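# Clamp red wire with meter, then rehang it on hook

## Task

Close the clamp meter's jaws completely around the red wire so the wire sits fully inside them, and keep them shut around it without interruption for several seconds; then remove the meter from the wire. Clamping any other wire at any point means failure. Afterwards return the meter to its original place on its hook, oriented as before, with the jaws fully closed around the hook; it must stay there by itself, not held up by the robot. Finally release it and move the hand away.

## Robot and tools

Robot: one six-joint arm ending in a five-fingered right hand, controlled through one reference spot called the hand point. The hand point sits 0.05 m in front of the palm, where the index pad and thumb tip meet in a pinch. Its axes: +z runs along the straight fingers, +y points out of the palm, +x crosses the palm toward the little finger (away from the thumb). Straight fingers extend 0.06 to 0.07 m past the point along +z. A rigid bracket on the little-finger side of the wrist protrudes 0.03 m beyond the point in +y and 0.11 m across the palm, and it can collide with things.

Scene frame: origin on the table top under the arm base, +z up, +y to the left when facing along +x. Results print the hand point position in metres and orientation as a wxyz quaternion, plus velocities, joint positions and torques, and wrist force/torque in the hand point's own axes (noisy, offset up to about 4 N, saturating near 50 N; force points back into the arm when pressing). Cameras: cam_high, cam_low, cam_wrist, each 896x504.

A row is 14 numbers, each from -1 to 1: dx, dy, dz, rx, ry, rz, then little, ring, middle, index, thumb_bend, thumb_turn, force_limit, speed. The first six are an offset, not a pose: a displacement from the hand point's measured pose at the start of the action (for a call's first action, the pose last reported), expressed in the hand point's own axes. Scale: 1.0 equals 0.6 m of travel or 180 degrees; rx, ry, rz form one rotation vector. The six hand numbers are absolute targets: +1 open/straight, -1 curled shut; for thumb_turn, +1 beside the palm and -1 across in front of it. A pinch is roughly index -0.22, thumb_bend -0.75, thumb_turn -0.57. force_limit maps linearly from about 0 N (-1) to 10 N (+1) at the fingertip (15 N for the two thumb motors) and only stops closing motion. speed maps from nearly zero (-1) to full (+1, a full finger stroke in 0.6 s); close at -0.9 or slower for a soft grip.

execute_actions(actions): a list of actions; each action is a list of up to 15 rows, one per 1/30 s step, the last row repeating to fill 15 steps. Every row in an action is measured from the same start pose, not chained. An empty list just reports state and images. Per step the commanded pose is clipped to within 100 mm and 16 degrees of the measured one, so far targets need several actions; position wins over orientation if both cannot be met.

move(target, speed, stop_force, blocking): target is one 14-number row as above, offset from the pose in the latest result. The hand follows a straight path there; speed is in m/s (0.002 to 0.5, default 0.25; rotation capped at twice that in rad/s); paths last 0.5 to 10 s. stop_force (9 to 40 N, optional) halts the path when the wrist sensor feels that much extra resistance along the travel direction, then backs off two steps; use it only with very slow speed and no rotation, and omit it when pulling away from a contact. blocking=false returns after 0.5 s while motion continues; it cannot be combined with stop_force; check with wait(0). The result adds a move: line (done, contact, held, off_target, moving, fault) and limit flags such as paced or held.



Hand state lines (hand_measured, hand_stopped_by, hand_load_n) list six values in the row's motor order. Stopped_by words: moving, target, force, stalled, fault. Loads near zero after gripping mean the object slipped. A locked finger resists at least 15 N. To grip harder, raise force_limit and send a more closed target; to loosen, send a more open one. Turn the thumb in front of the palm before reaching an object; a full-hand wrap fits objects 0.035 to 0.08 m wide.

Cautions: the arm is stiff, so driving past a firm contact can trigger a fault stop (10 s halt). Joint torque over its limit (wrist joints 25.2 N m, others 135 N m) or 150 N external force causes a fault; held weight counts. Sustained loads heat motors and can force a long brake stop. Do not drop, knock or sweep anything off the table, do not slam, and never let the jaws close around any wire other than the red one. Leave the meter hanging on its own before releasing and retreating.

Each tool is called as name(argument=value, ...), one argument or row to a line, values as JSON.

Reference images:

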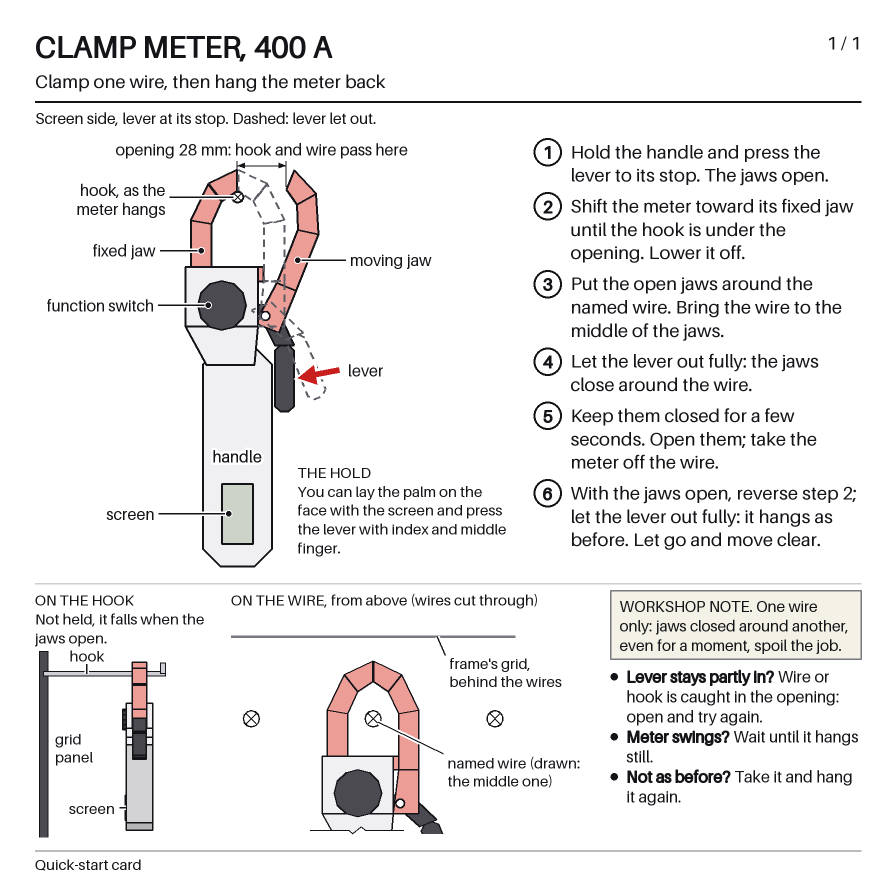

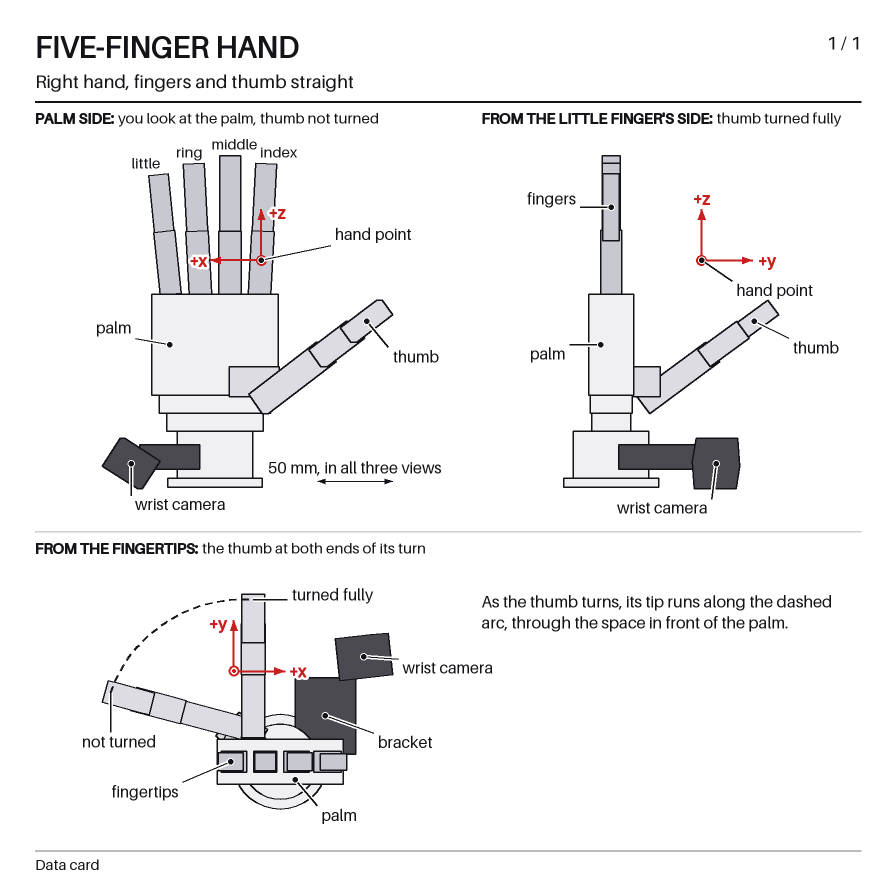

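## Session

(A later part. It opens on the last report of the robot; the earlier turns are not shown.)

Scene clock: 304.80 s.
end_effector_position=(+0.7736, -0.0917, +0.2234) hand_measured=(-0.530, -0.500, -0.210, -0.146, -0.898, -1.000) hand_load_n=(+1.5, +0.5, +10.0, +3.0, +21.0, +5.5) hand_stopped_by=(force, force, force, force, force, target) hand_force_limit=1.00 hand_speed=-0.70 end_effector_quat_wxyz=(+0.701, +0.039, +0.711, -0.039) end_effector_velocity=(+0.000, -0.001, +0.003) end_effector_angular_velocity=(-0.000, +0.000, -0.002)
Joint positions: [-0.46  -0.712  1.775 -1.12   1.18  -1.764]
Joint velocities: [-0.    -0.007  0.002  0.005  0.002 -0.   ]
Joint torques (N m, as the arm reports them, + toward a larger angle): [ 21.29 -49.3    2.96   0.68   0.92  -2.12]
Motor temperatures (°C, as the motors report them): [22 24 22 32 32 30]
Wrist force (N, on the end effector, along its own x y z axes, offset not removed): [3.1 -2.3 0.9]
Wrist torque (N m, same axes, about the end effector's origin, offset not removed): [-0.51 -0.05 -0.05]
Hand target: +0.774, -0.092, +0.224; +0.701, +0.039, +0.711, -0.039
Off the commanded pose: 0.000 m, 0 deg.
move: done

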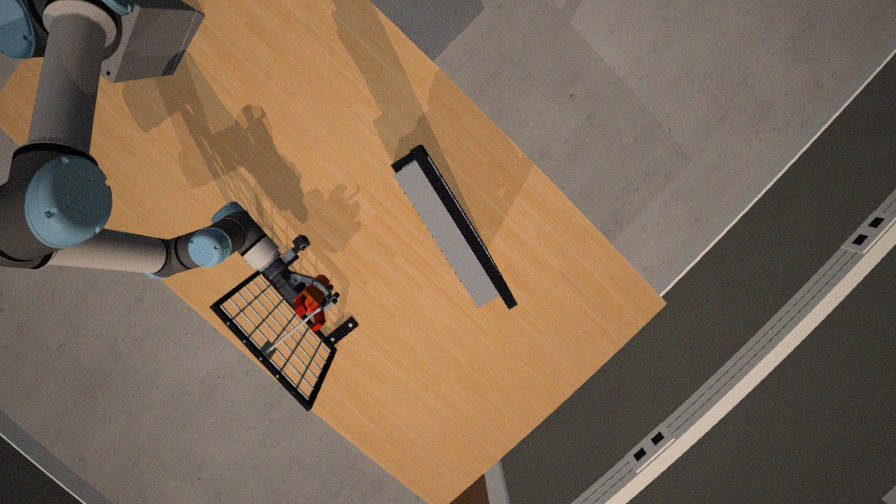

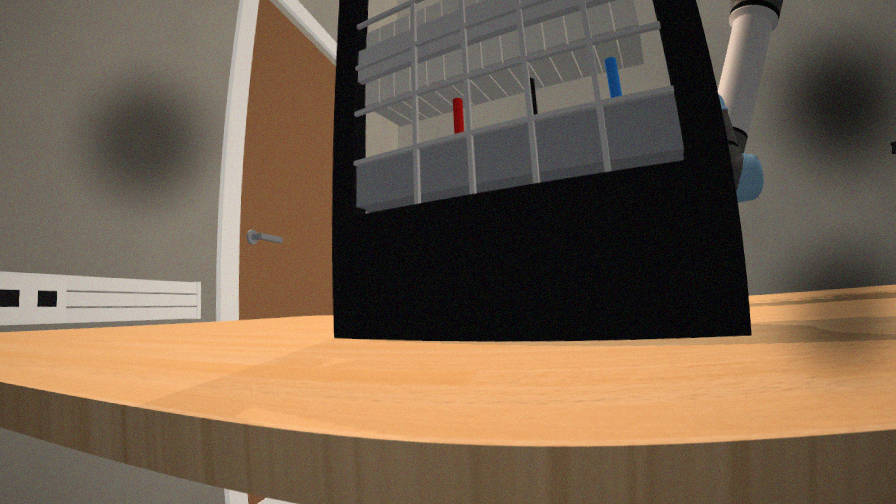

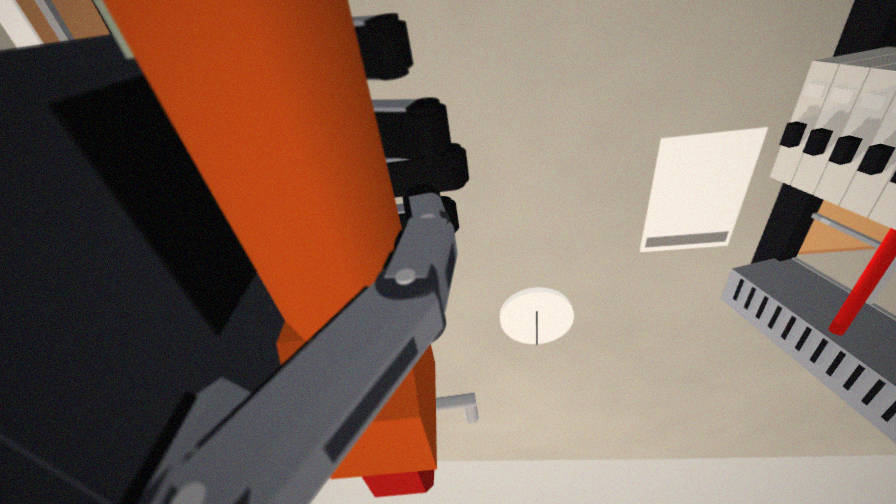

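move(
  target=[0,0,0.021,0,0,0,-0.95,-0.95,-1,-1,-1,-1,1,-0.7],
  speed=0.01,
)

move(
  target=[0,0,0,0,0,0,-0.95,-0.95,1,1,-1,-1,1,-0.6],
)

move(
  target=[0.005,0,0,0,0,0,-0.95,-0.95,1,1,-1,-1,1,-0.6],
  speed=0.005,
)

zoom_image(
  camera="cam_high",
  region=[230, 220, 390, 380],
)

Scene clock: 313.33 s.
end_effector_position=(+0.7858, -0.0930, +0.2233) hand_measured=(-0.530, -0.500, -0.210, -0.146, -0.898, -1.000) hand_load_n=(+1.5, +0.5, +10.0, +3.0, +21.0, +5.5) hand_stopped_by=(force, force, force, force, force, target) hand_force_limit=1.00 hand_speed=-0.70 end_effector_quat_wxyz=(+0.701, +0.039, +0.711, -0.039) end_effector_velocity=(+0.003, -0.001, +0.000) end_effector_angular_velocity=(-0.000, -0.001, +0.001)
Joint positions: [-0.452 -0.699  1.735 -1.094  1.189 -1.765]
Joint velocities: [ 0.001  0.003 -0.01   0.005  0.    -0.   ]
Joint torques (N m, as the arm reports them, + toward a larger angle): [ 21.42 -37.65 -23.91   0.78   0.91  -2.13]
Motor temperatures (°C, as the motors report them): [22 24 22 32 32 30]
Wrist force (N, on the end effector, along its own x y z axes, offset not removed): [-0.7 -1.1 1.8]
Wrist torque (N m, same axes, about the end effector's origin, offset not removed): [-0.12 0.42 -0.02]
Hand target: +0.786, -0.093, +0.223; +0.701, +0.039, +0.711, -0.039
Off the commanded pose: 0.000 m, 0 deg.
move: done

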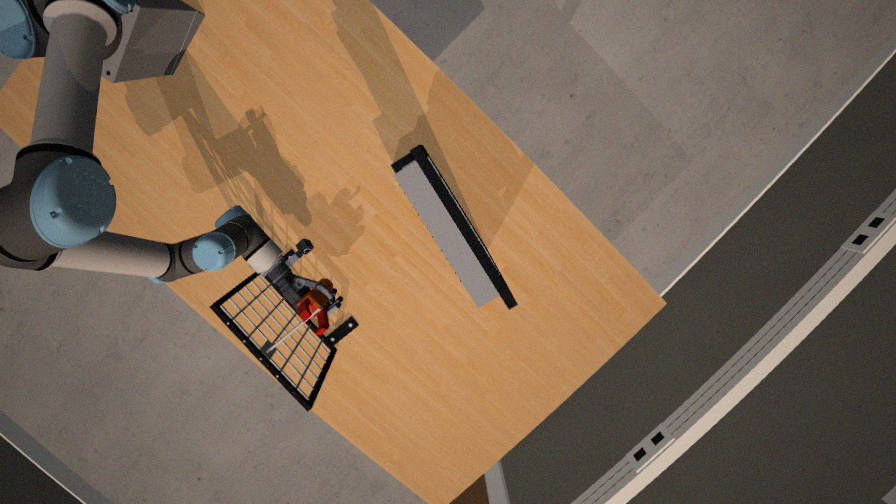

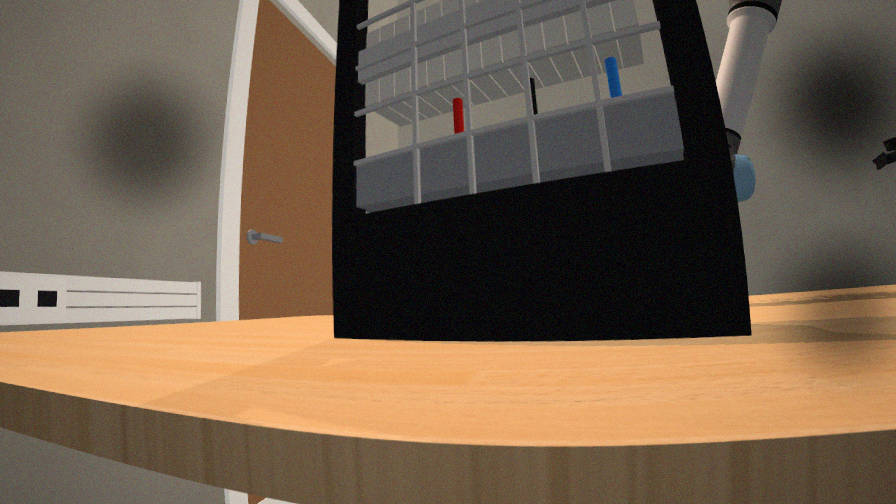

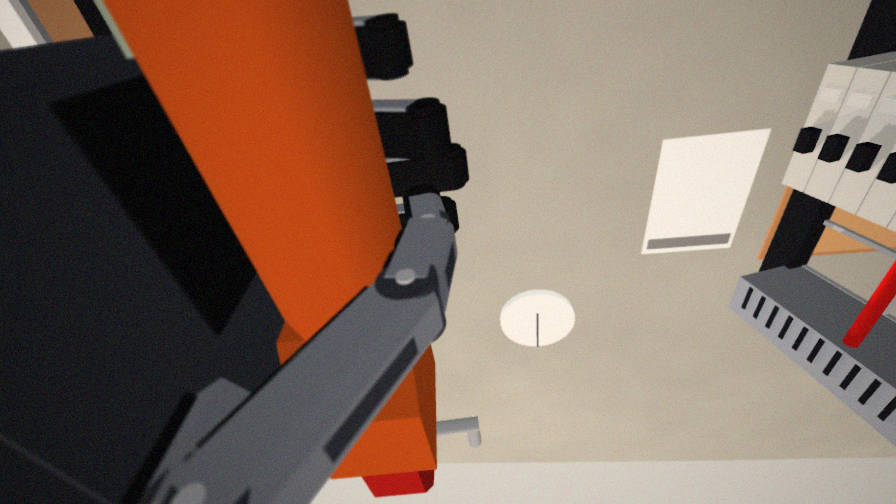

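Scene clock: 315.43 s.
end_effector_position=(+0.7858, -0.0930, +0.2233) hand_measured=(-0.530, -0.500, +1.000, +1.000, -0.898, -1.000) hand_load_n=(+2.5, +1.0, +0.0, +0.0, +20.0, +6.0) hand_stopped_by=(force, force, target, target, force, target) hand_force_limit=1.00 hand_speed=-0.60 end_effector_quat_wxyz=(+0.701, +0.039, +0.711, -0.039) end_effector_velocity=(-0.000, -0.001, -0.001) end_effector_angular_velocity=(+0.000, +0.002, -0.003)
Joint positions: [-0.452 -0.699  1.735 -1.094  1.189 -1.765]
Joint velocities: [-0.    -0.     0.001  0.     0.003 -0.   ]
Joint torques (N m, as the arm reports them, + toward a larger angle): [  2.26 -49.81   2.1   -4.02  -1.93  -0.93]
Motor temperatures (°C, as the motors report them): [22 24 22 32 32 30]
Wrist force (N, on the end effector, along its own x y z axes, offset not removed): [2.5 1.3 -0.7]
Wrist torque (N m, same axes, about the end effector's origin, offset not removed): [0.36 -0.07 0.17]
Hand target: +0.786, -0.093, +0.223; +0.701, +0.039, +0.711, -0.039
Off the commanded pose: 0.000 m, 0 deg.
move: done

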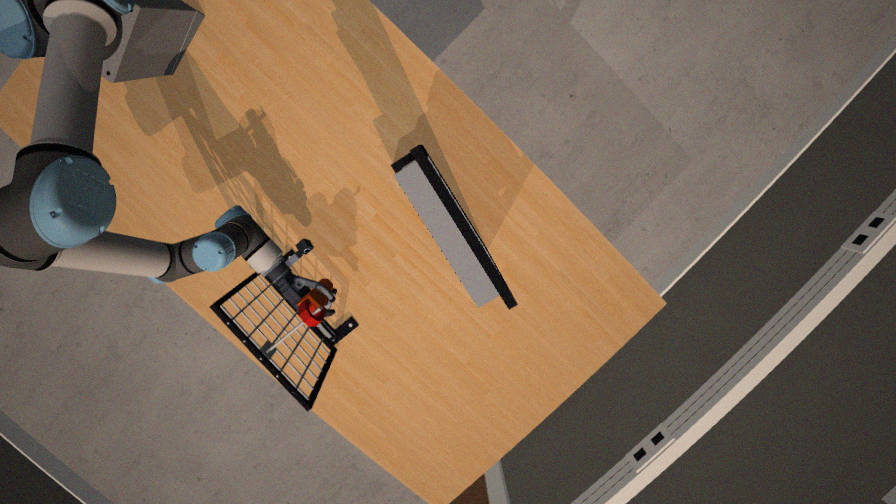

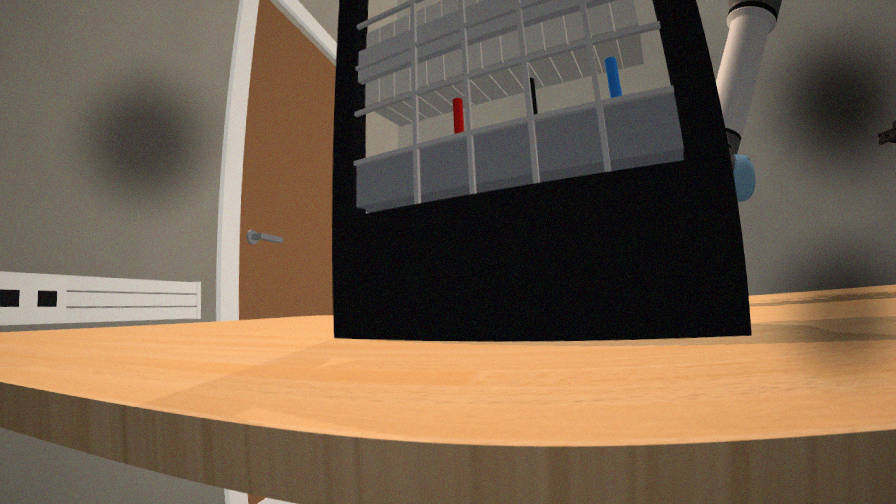

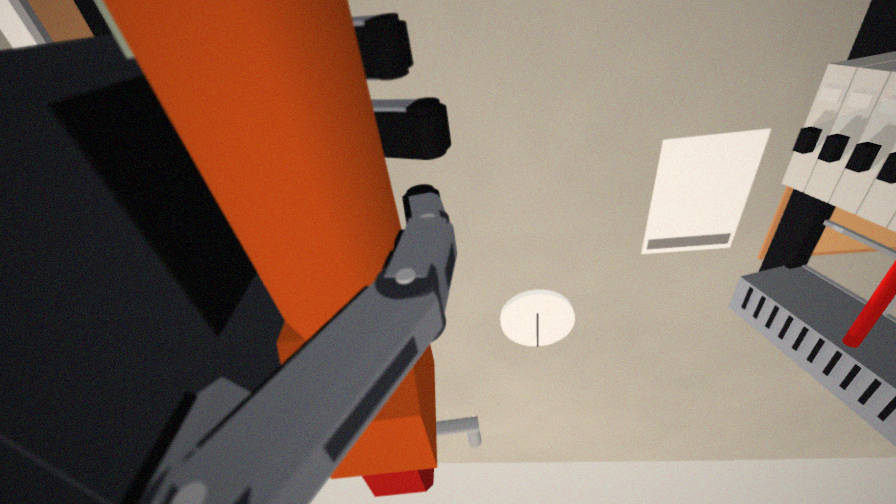

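Scene clock: 316.27 s.
end_effector_position=(+0.7858, -0.0930, +0.2204) hand_measured=(-0.530, -0.500, +1.000, +1.000, -0.898, -1.000) hand_load_n=(+2.5, +1.0, +0.0, +0.0, +20.0, +6.0) hand_stopped_by=(force, force, target, target, force, target) hand_force_limit=1.00 hand_speed=-0.60 end_effector_quat_wxyz=(+0.701, +0.039, +0.711, -0.039) end_effector_velocity=(+0.000, -0.002, -0.001) end_effector_angular_velocity=(-0.001, -0.001, -0.003)
Joint positions: [-0.453 -0.693  1.734 -1.098  1.188 -1.765]
Joint velocities: [-0.002  0.001 -0.001 -0.002  0.001  0.   ]
Joint torques (N m, as the arm reports them, + toward a larger angle): [  1.66 -37.66 -22.82  -4.04  -1.85   1.97]
Motor temperatures (°C, as the motors report them): [22 24 22 32 32 30]
Wrist force (N, on the end effector, along its own x y z axes, offset not removed): [5.3 -1.5 -2.1]
Wrist torque (N m, same axes, about the end effector's origin, offset not removed): [-0.19 -0.36 0.22]
Hand target: +0.786, -0.093, +0.220; +0.701, +0.039, +0.711, -0.039
Off the commanded pose: 0.000 m, 0 deg.
move: done

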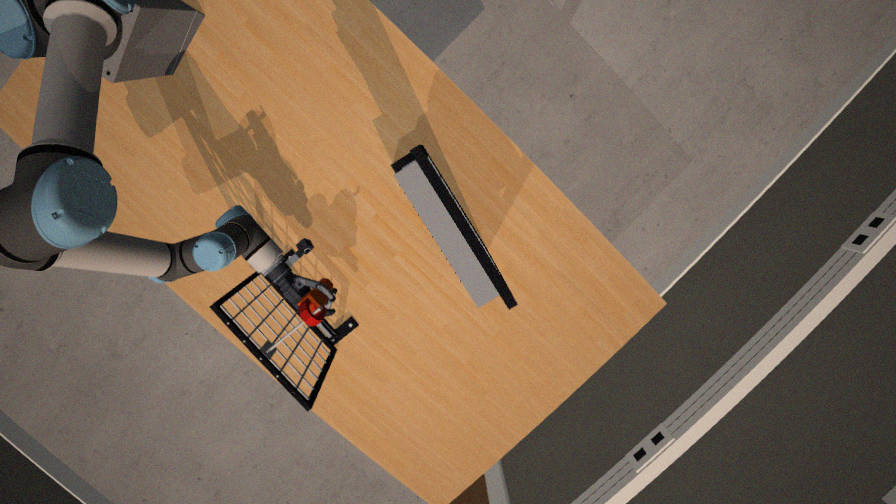

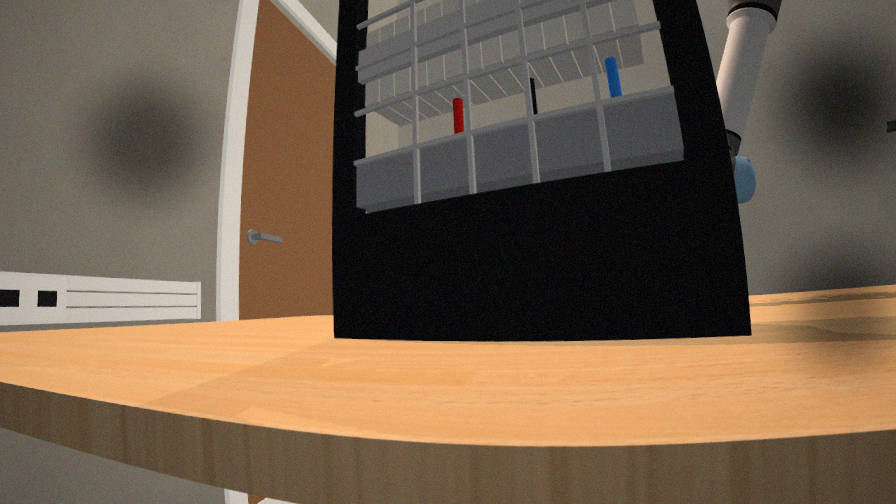

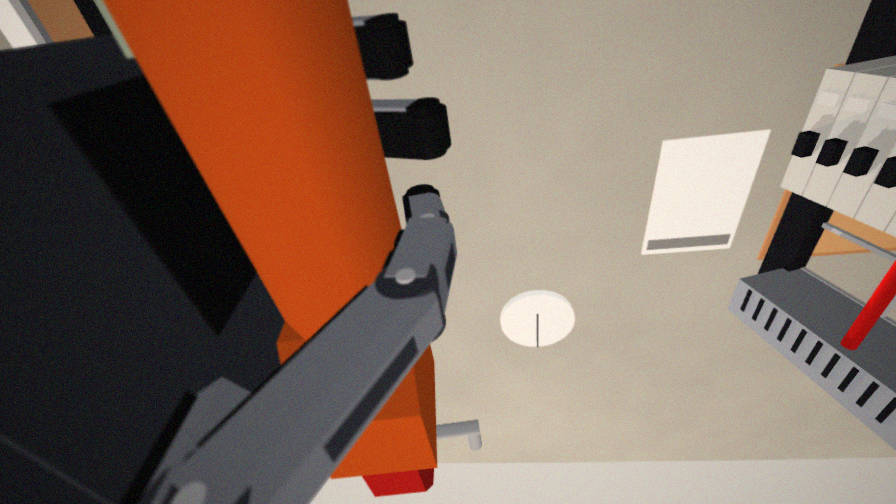

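Region (230, 220, 390, 380) of cam_high's 896x504 image, scaled by 3.150, with more detail than that image has.

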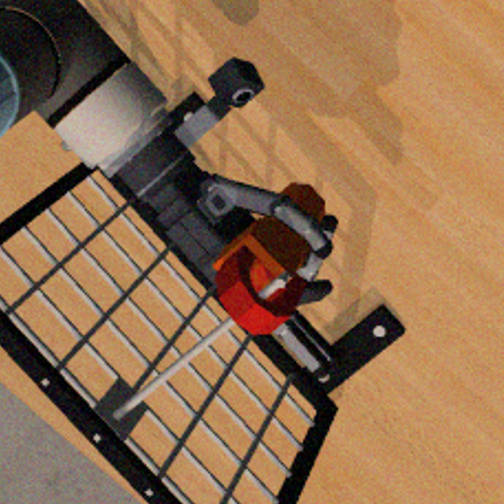

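Matches the original spot.

move(
  target=[0,0,0,0,0,0,1,1,1,1,1,-1,1,-0.6],
)

move(
  target=[0,-0.015,-0.01,0,0,0,1,1,1,1,1,-1,1,-0.6],
  speed=0.02,
)

move(
  target=[0,0,-0.35,0,0,0,1,1,1,1,1,-1,1,-0.6],
  speed=0.12,
)

wait(
  seconds=5,
)

Scene clock: 330.87 s.
end_effector_position=(+0.7858, -0.0930, +0.2204) hand_measured=(+1.000, +1.000, +1.000, +1.000, +1.000, -1.000) hand_load_n=(+0.0, +0.0, +0.0, +0.0, +0.0, +0.0) hand_stopped_by=(target, target, target, target, target, target) hand_force_limit=1.00 hand_speed=-0.60 end_effector_quat_wxyz=(+0.701, +0.039, +0.711, -0.039) end_effector_velocity=(-0.000, +0.001, -0.001) end_effector_angular_velocity=(+0.001, +0.001, +0.001)
Joint positions: [-0.453 -0.693  1.734 -1.098  1.188 -1.765]
Joint velocities: [ 0.     0.001  0.001 -0.    -0.     0.   ]
Joint torques (N m, as the arm reports them, + toward a larger angle): [ 21.26 -49.01   3.04   0.89   0.69  -2.11]
Motor temperatures (°C, as the motors report them): [22 24 22 32 32 30]
Wrist force (N, on the end effector, along its own x y z axes, offset not removed): [-2.7 -1.7 0.7]
Wrist torque (N m, same axes, about the end effector's origin, offset not removed): [-0.25 0.47 -0.16]
Hand target: +0.786, -0.093, +0.220; +0.701, +0.039, +0.711, -0.039
Off the commanded pose: 0.000 m, 0 deg.
move: done

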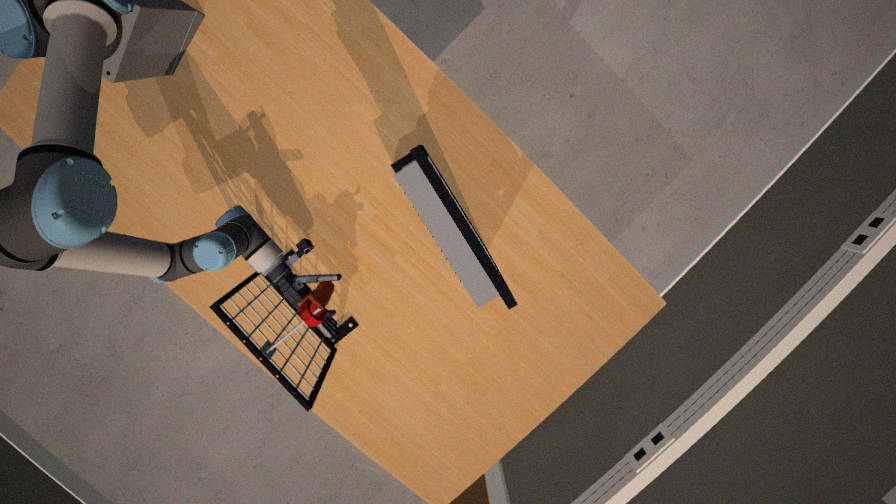

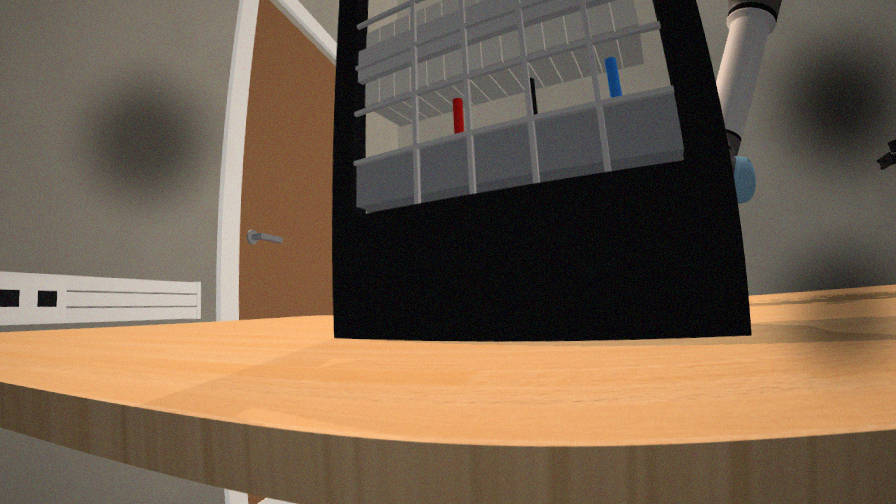

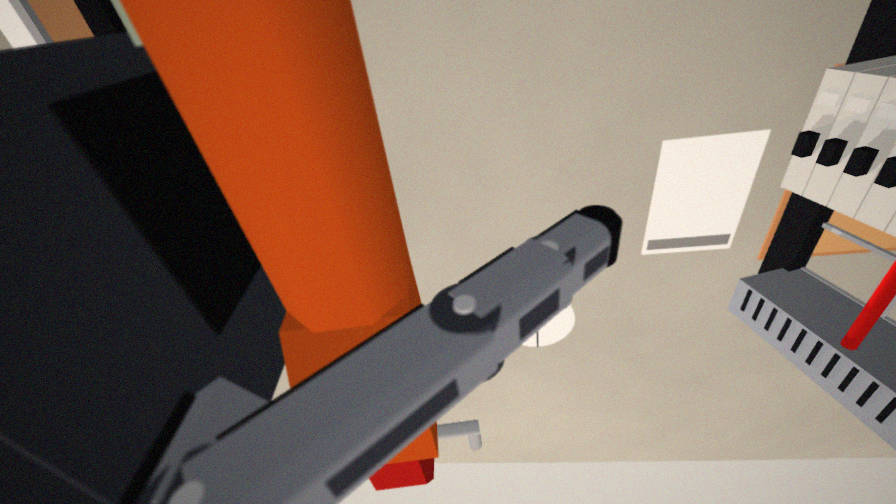

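Scene clock: 331.70 s.
end_effector_position=(+0.7790, -0.1010, +0.2205) hand_measured=(+1.000, +1.000, +1.000, +1.000, +1.000, -1.000) hand_load_n=(+0.0, +0.0, +0.0, +0.0, +0.0, +0.0) hand_stopped_by=(target, target, target, target, target, target) hand_force_limit=1.00 hand_speed=-0.60 end_effector_quat_wxyz=(+0.701, +0.039, +0.711, -0.039) end_effector_velocity=(-0.001, -0.004, -0.000) end_effector_angular_velocity=(-0.000, +0.000, -0.003)
Joint positions: [-0.472 -0.702  1.749 -1.106  1.169 -1.764]
Joint velocities: [-0.006 -0.001  0.003 -0.002 -0.003  0.   ]
Joint torques (N m, as the arm reports them, + toward a larger angle): [  1.94 -48.65   3.93  -3.68  -2.01   2.49]
Motor temperatures (°C, as the motors report them): [22 24 22 32 32 30]
Wrist force (N, on the end effector, along its own x y z axes, offset not removed): [0.5 0.3 2.7]
Wrist torque (N m, same axes, about the end effector's origin, offset not removed): [-0.10 -0.19 0.04]
Hand target: +0.779, -0.101, +0.221; +0.701, +0.039, +0.711, -0.039
Off the commanded pose: 0.000 m, 0 deg.
move: done

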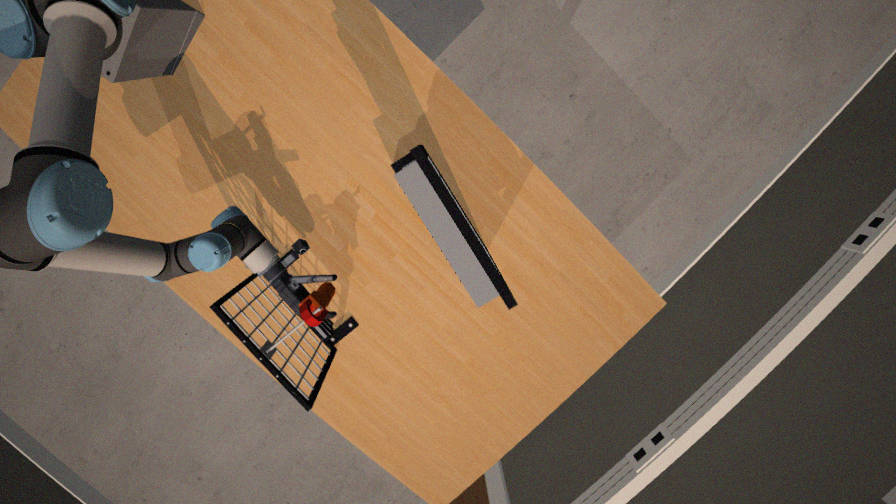

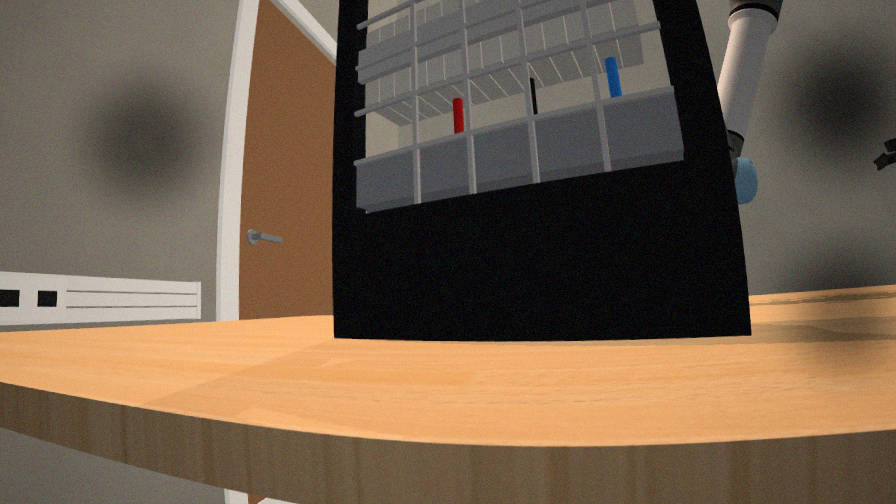

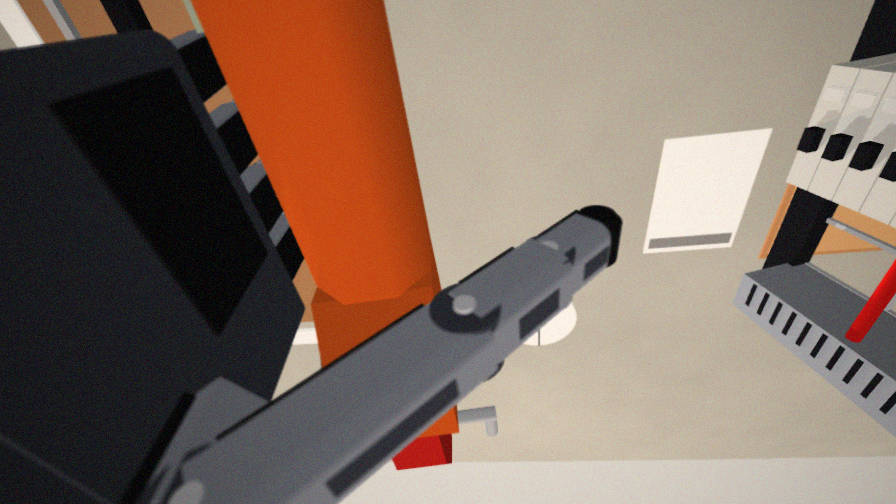

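Scene clock: 334.00 s.
end_effector_position=(+0.5706, -0.0781, +0.2236) hand_measured=(+1.000, +1.000, +1.000, +1.000, +1.000, -1.000) hand_load_n=(+0.0, +0.0, +0.0, +0.0, +0.0, +0.0) hand_stopped_by=(target, target, target, target, target, target) hand_force_limit=1.00 hand_speed=-0.60 end_effector_quat_wxyz=(+0.701, +0.038, +0.711, -0.039) end_effector_velocity=(-0.003, +0.001, -0.000) end_effector_angular_velocity=(+0.001, -0.000, +0.001)
Joint positions: [-0.725 -0.835  2.359 -1.591  0.916 -1.746]
Joint velocities: [-0.005  0.002  0.007 -0.009 -0.006  0.002]
Joint torques (N m, as the arm reports them, + toward a larger angle): [ -0.78 -23.71  15.02  -3.19  -1.94   2.63]
Motor temperatures (°C, as the motors report them): [22 24 22 32 32 30]
Wrist force (N, on the end effector, along its own x y z axes, offset not removed): [2.2 -1.0 1.7]
Wrist torque (N m, same axes, about the end effector's origin, offset not removed): [-0.27 -0.34 -0.08]
Hand target: +0.570, -0.078, +0.224; +0.701, +0.038, +0.711, -0.039
Off the commanded pose: 0.000 m, 0 deg.
move: done

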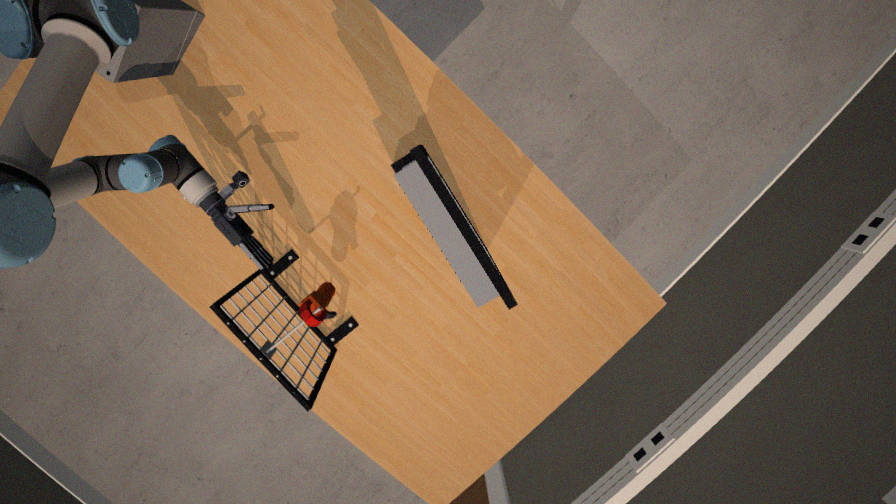

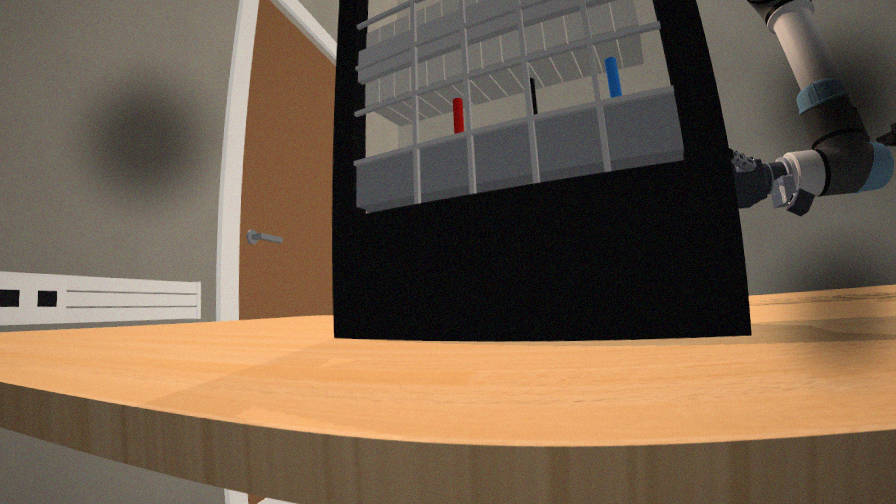

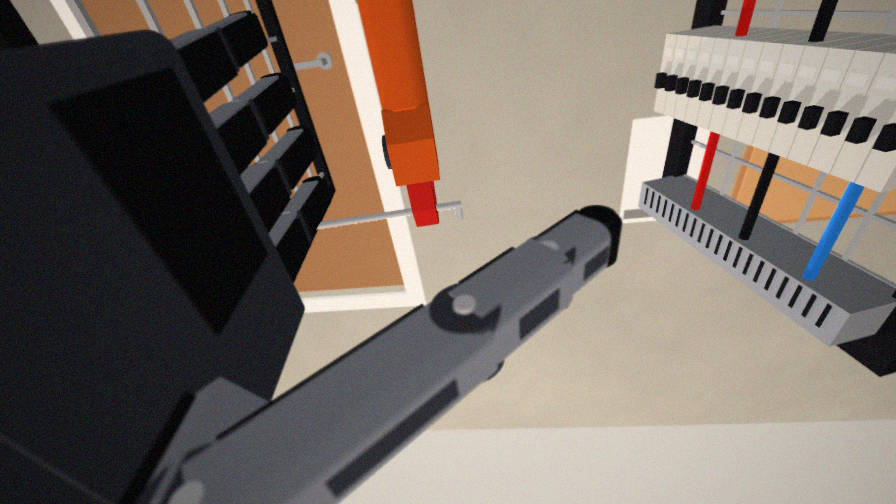

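Scene clock: 339.00 s.
end_effector_position=(+0.5703, -0.0781, +0.2236) hand_measured=(+1.000, +1.000, +1.000, +1.000, +1.000, -1.000) hand_load_n=(+0.0, +0.0, +0.0, +0.0, +0.0, +0.0) hand_stopped_by=(target, target, target, target, target, target) hand_force_limit=1.00 hand_speed=-0.60 end_effector_quat_wxyz=(+0.701, +0.038, +0.711, -0.039) end_effector_velocity=(-0.001, +0.001, +0.000) end_effector_angular_velocity=(+0.001, +0.001, +0.000)
Joint positions: [-0.726 -0.835  2.36  -1.592  0.915 -1.746]
Joint velocities: [ 0.    -0.001  0.002 -0.    -0.    -0.   ]
Joint torques (N m, as the arm reports them, + toward a larger angle): [ -1.45 -23.89  13.89  -3.41  -1.75   2.46]
Motor temperatures (°C, as the motors report them): [22 24 22 32 32 30]
Wrist force (N, on the end effector, along its own x y z axes, offset not removed): [-0.8 0.6 -1.8]
Wrist torque (N m, same axes, about the end effector's origin, offset not removed): [0.21 0.34 -0.07]
Hand target: +0.570, -0.078, +0.224; +0.701, +0.038, +0.711, -0.039
Off the commanded pose: 0.000 m, 0 deg.
wait: 5.00 s; at rest by 0.17 s

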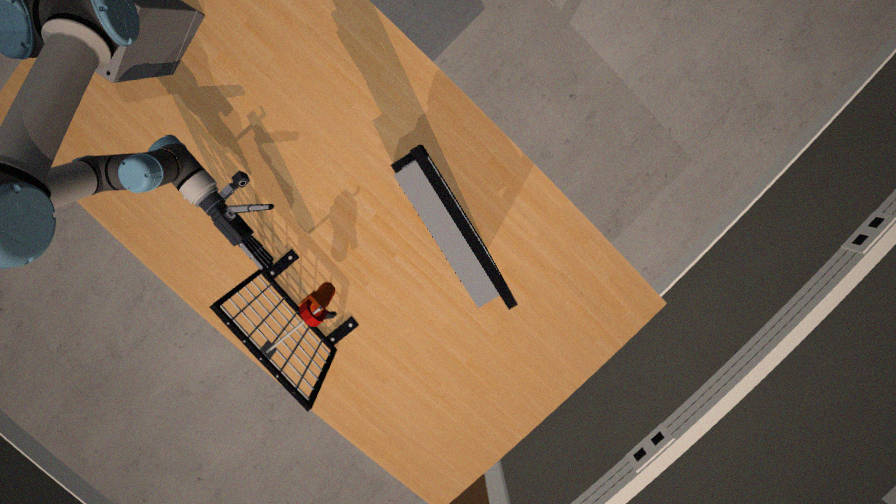

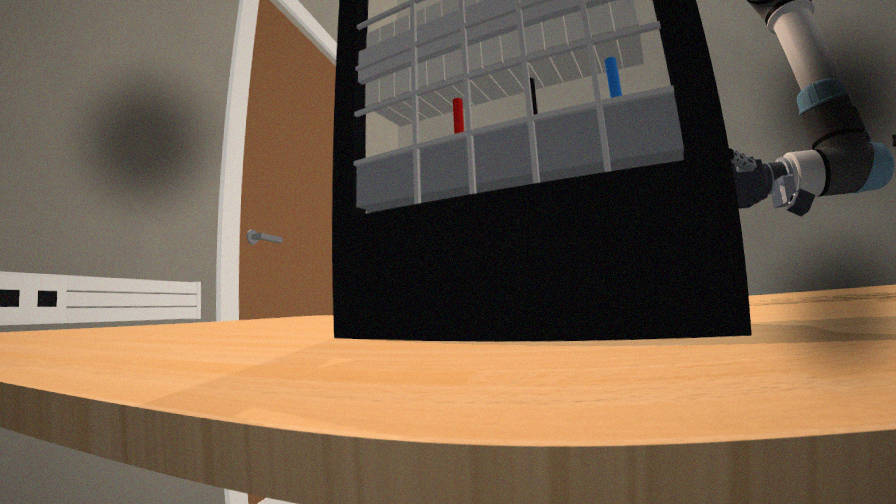

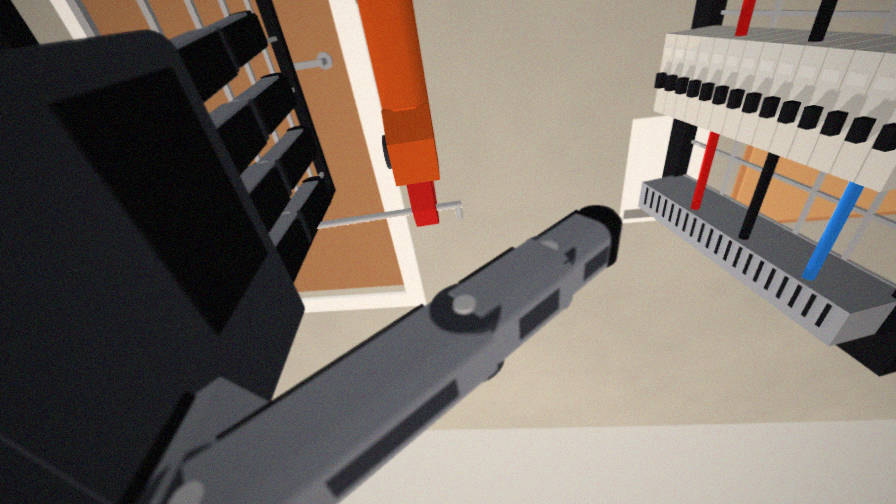

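finished_scene(
  scene=1,
)

The scene is finished: the task was done.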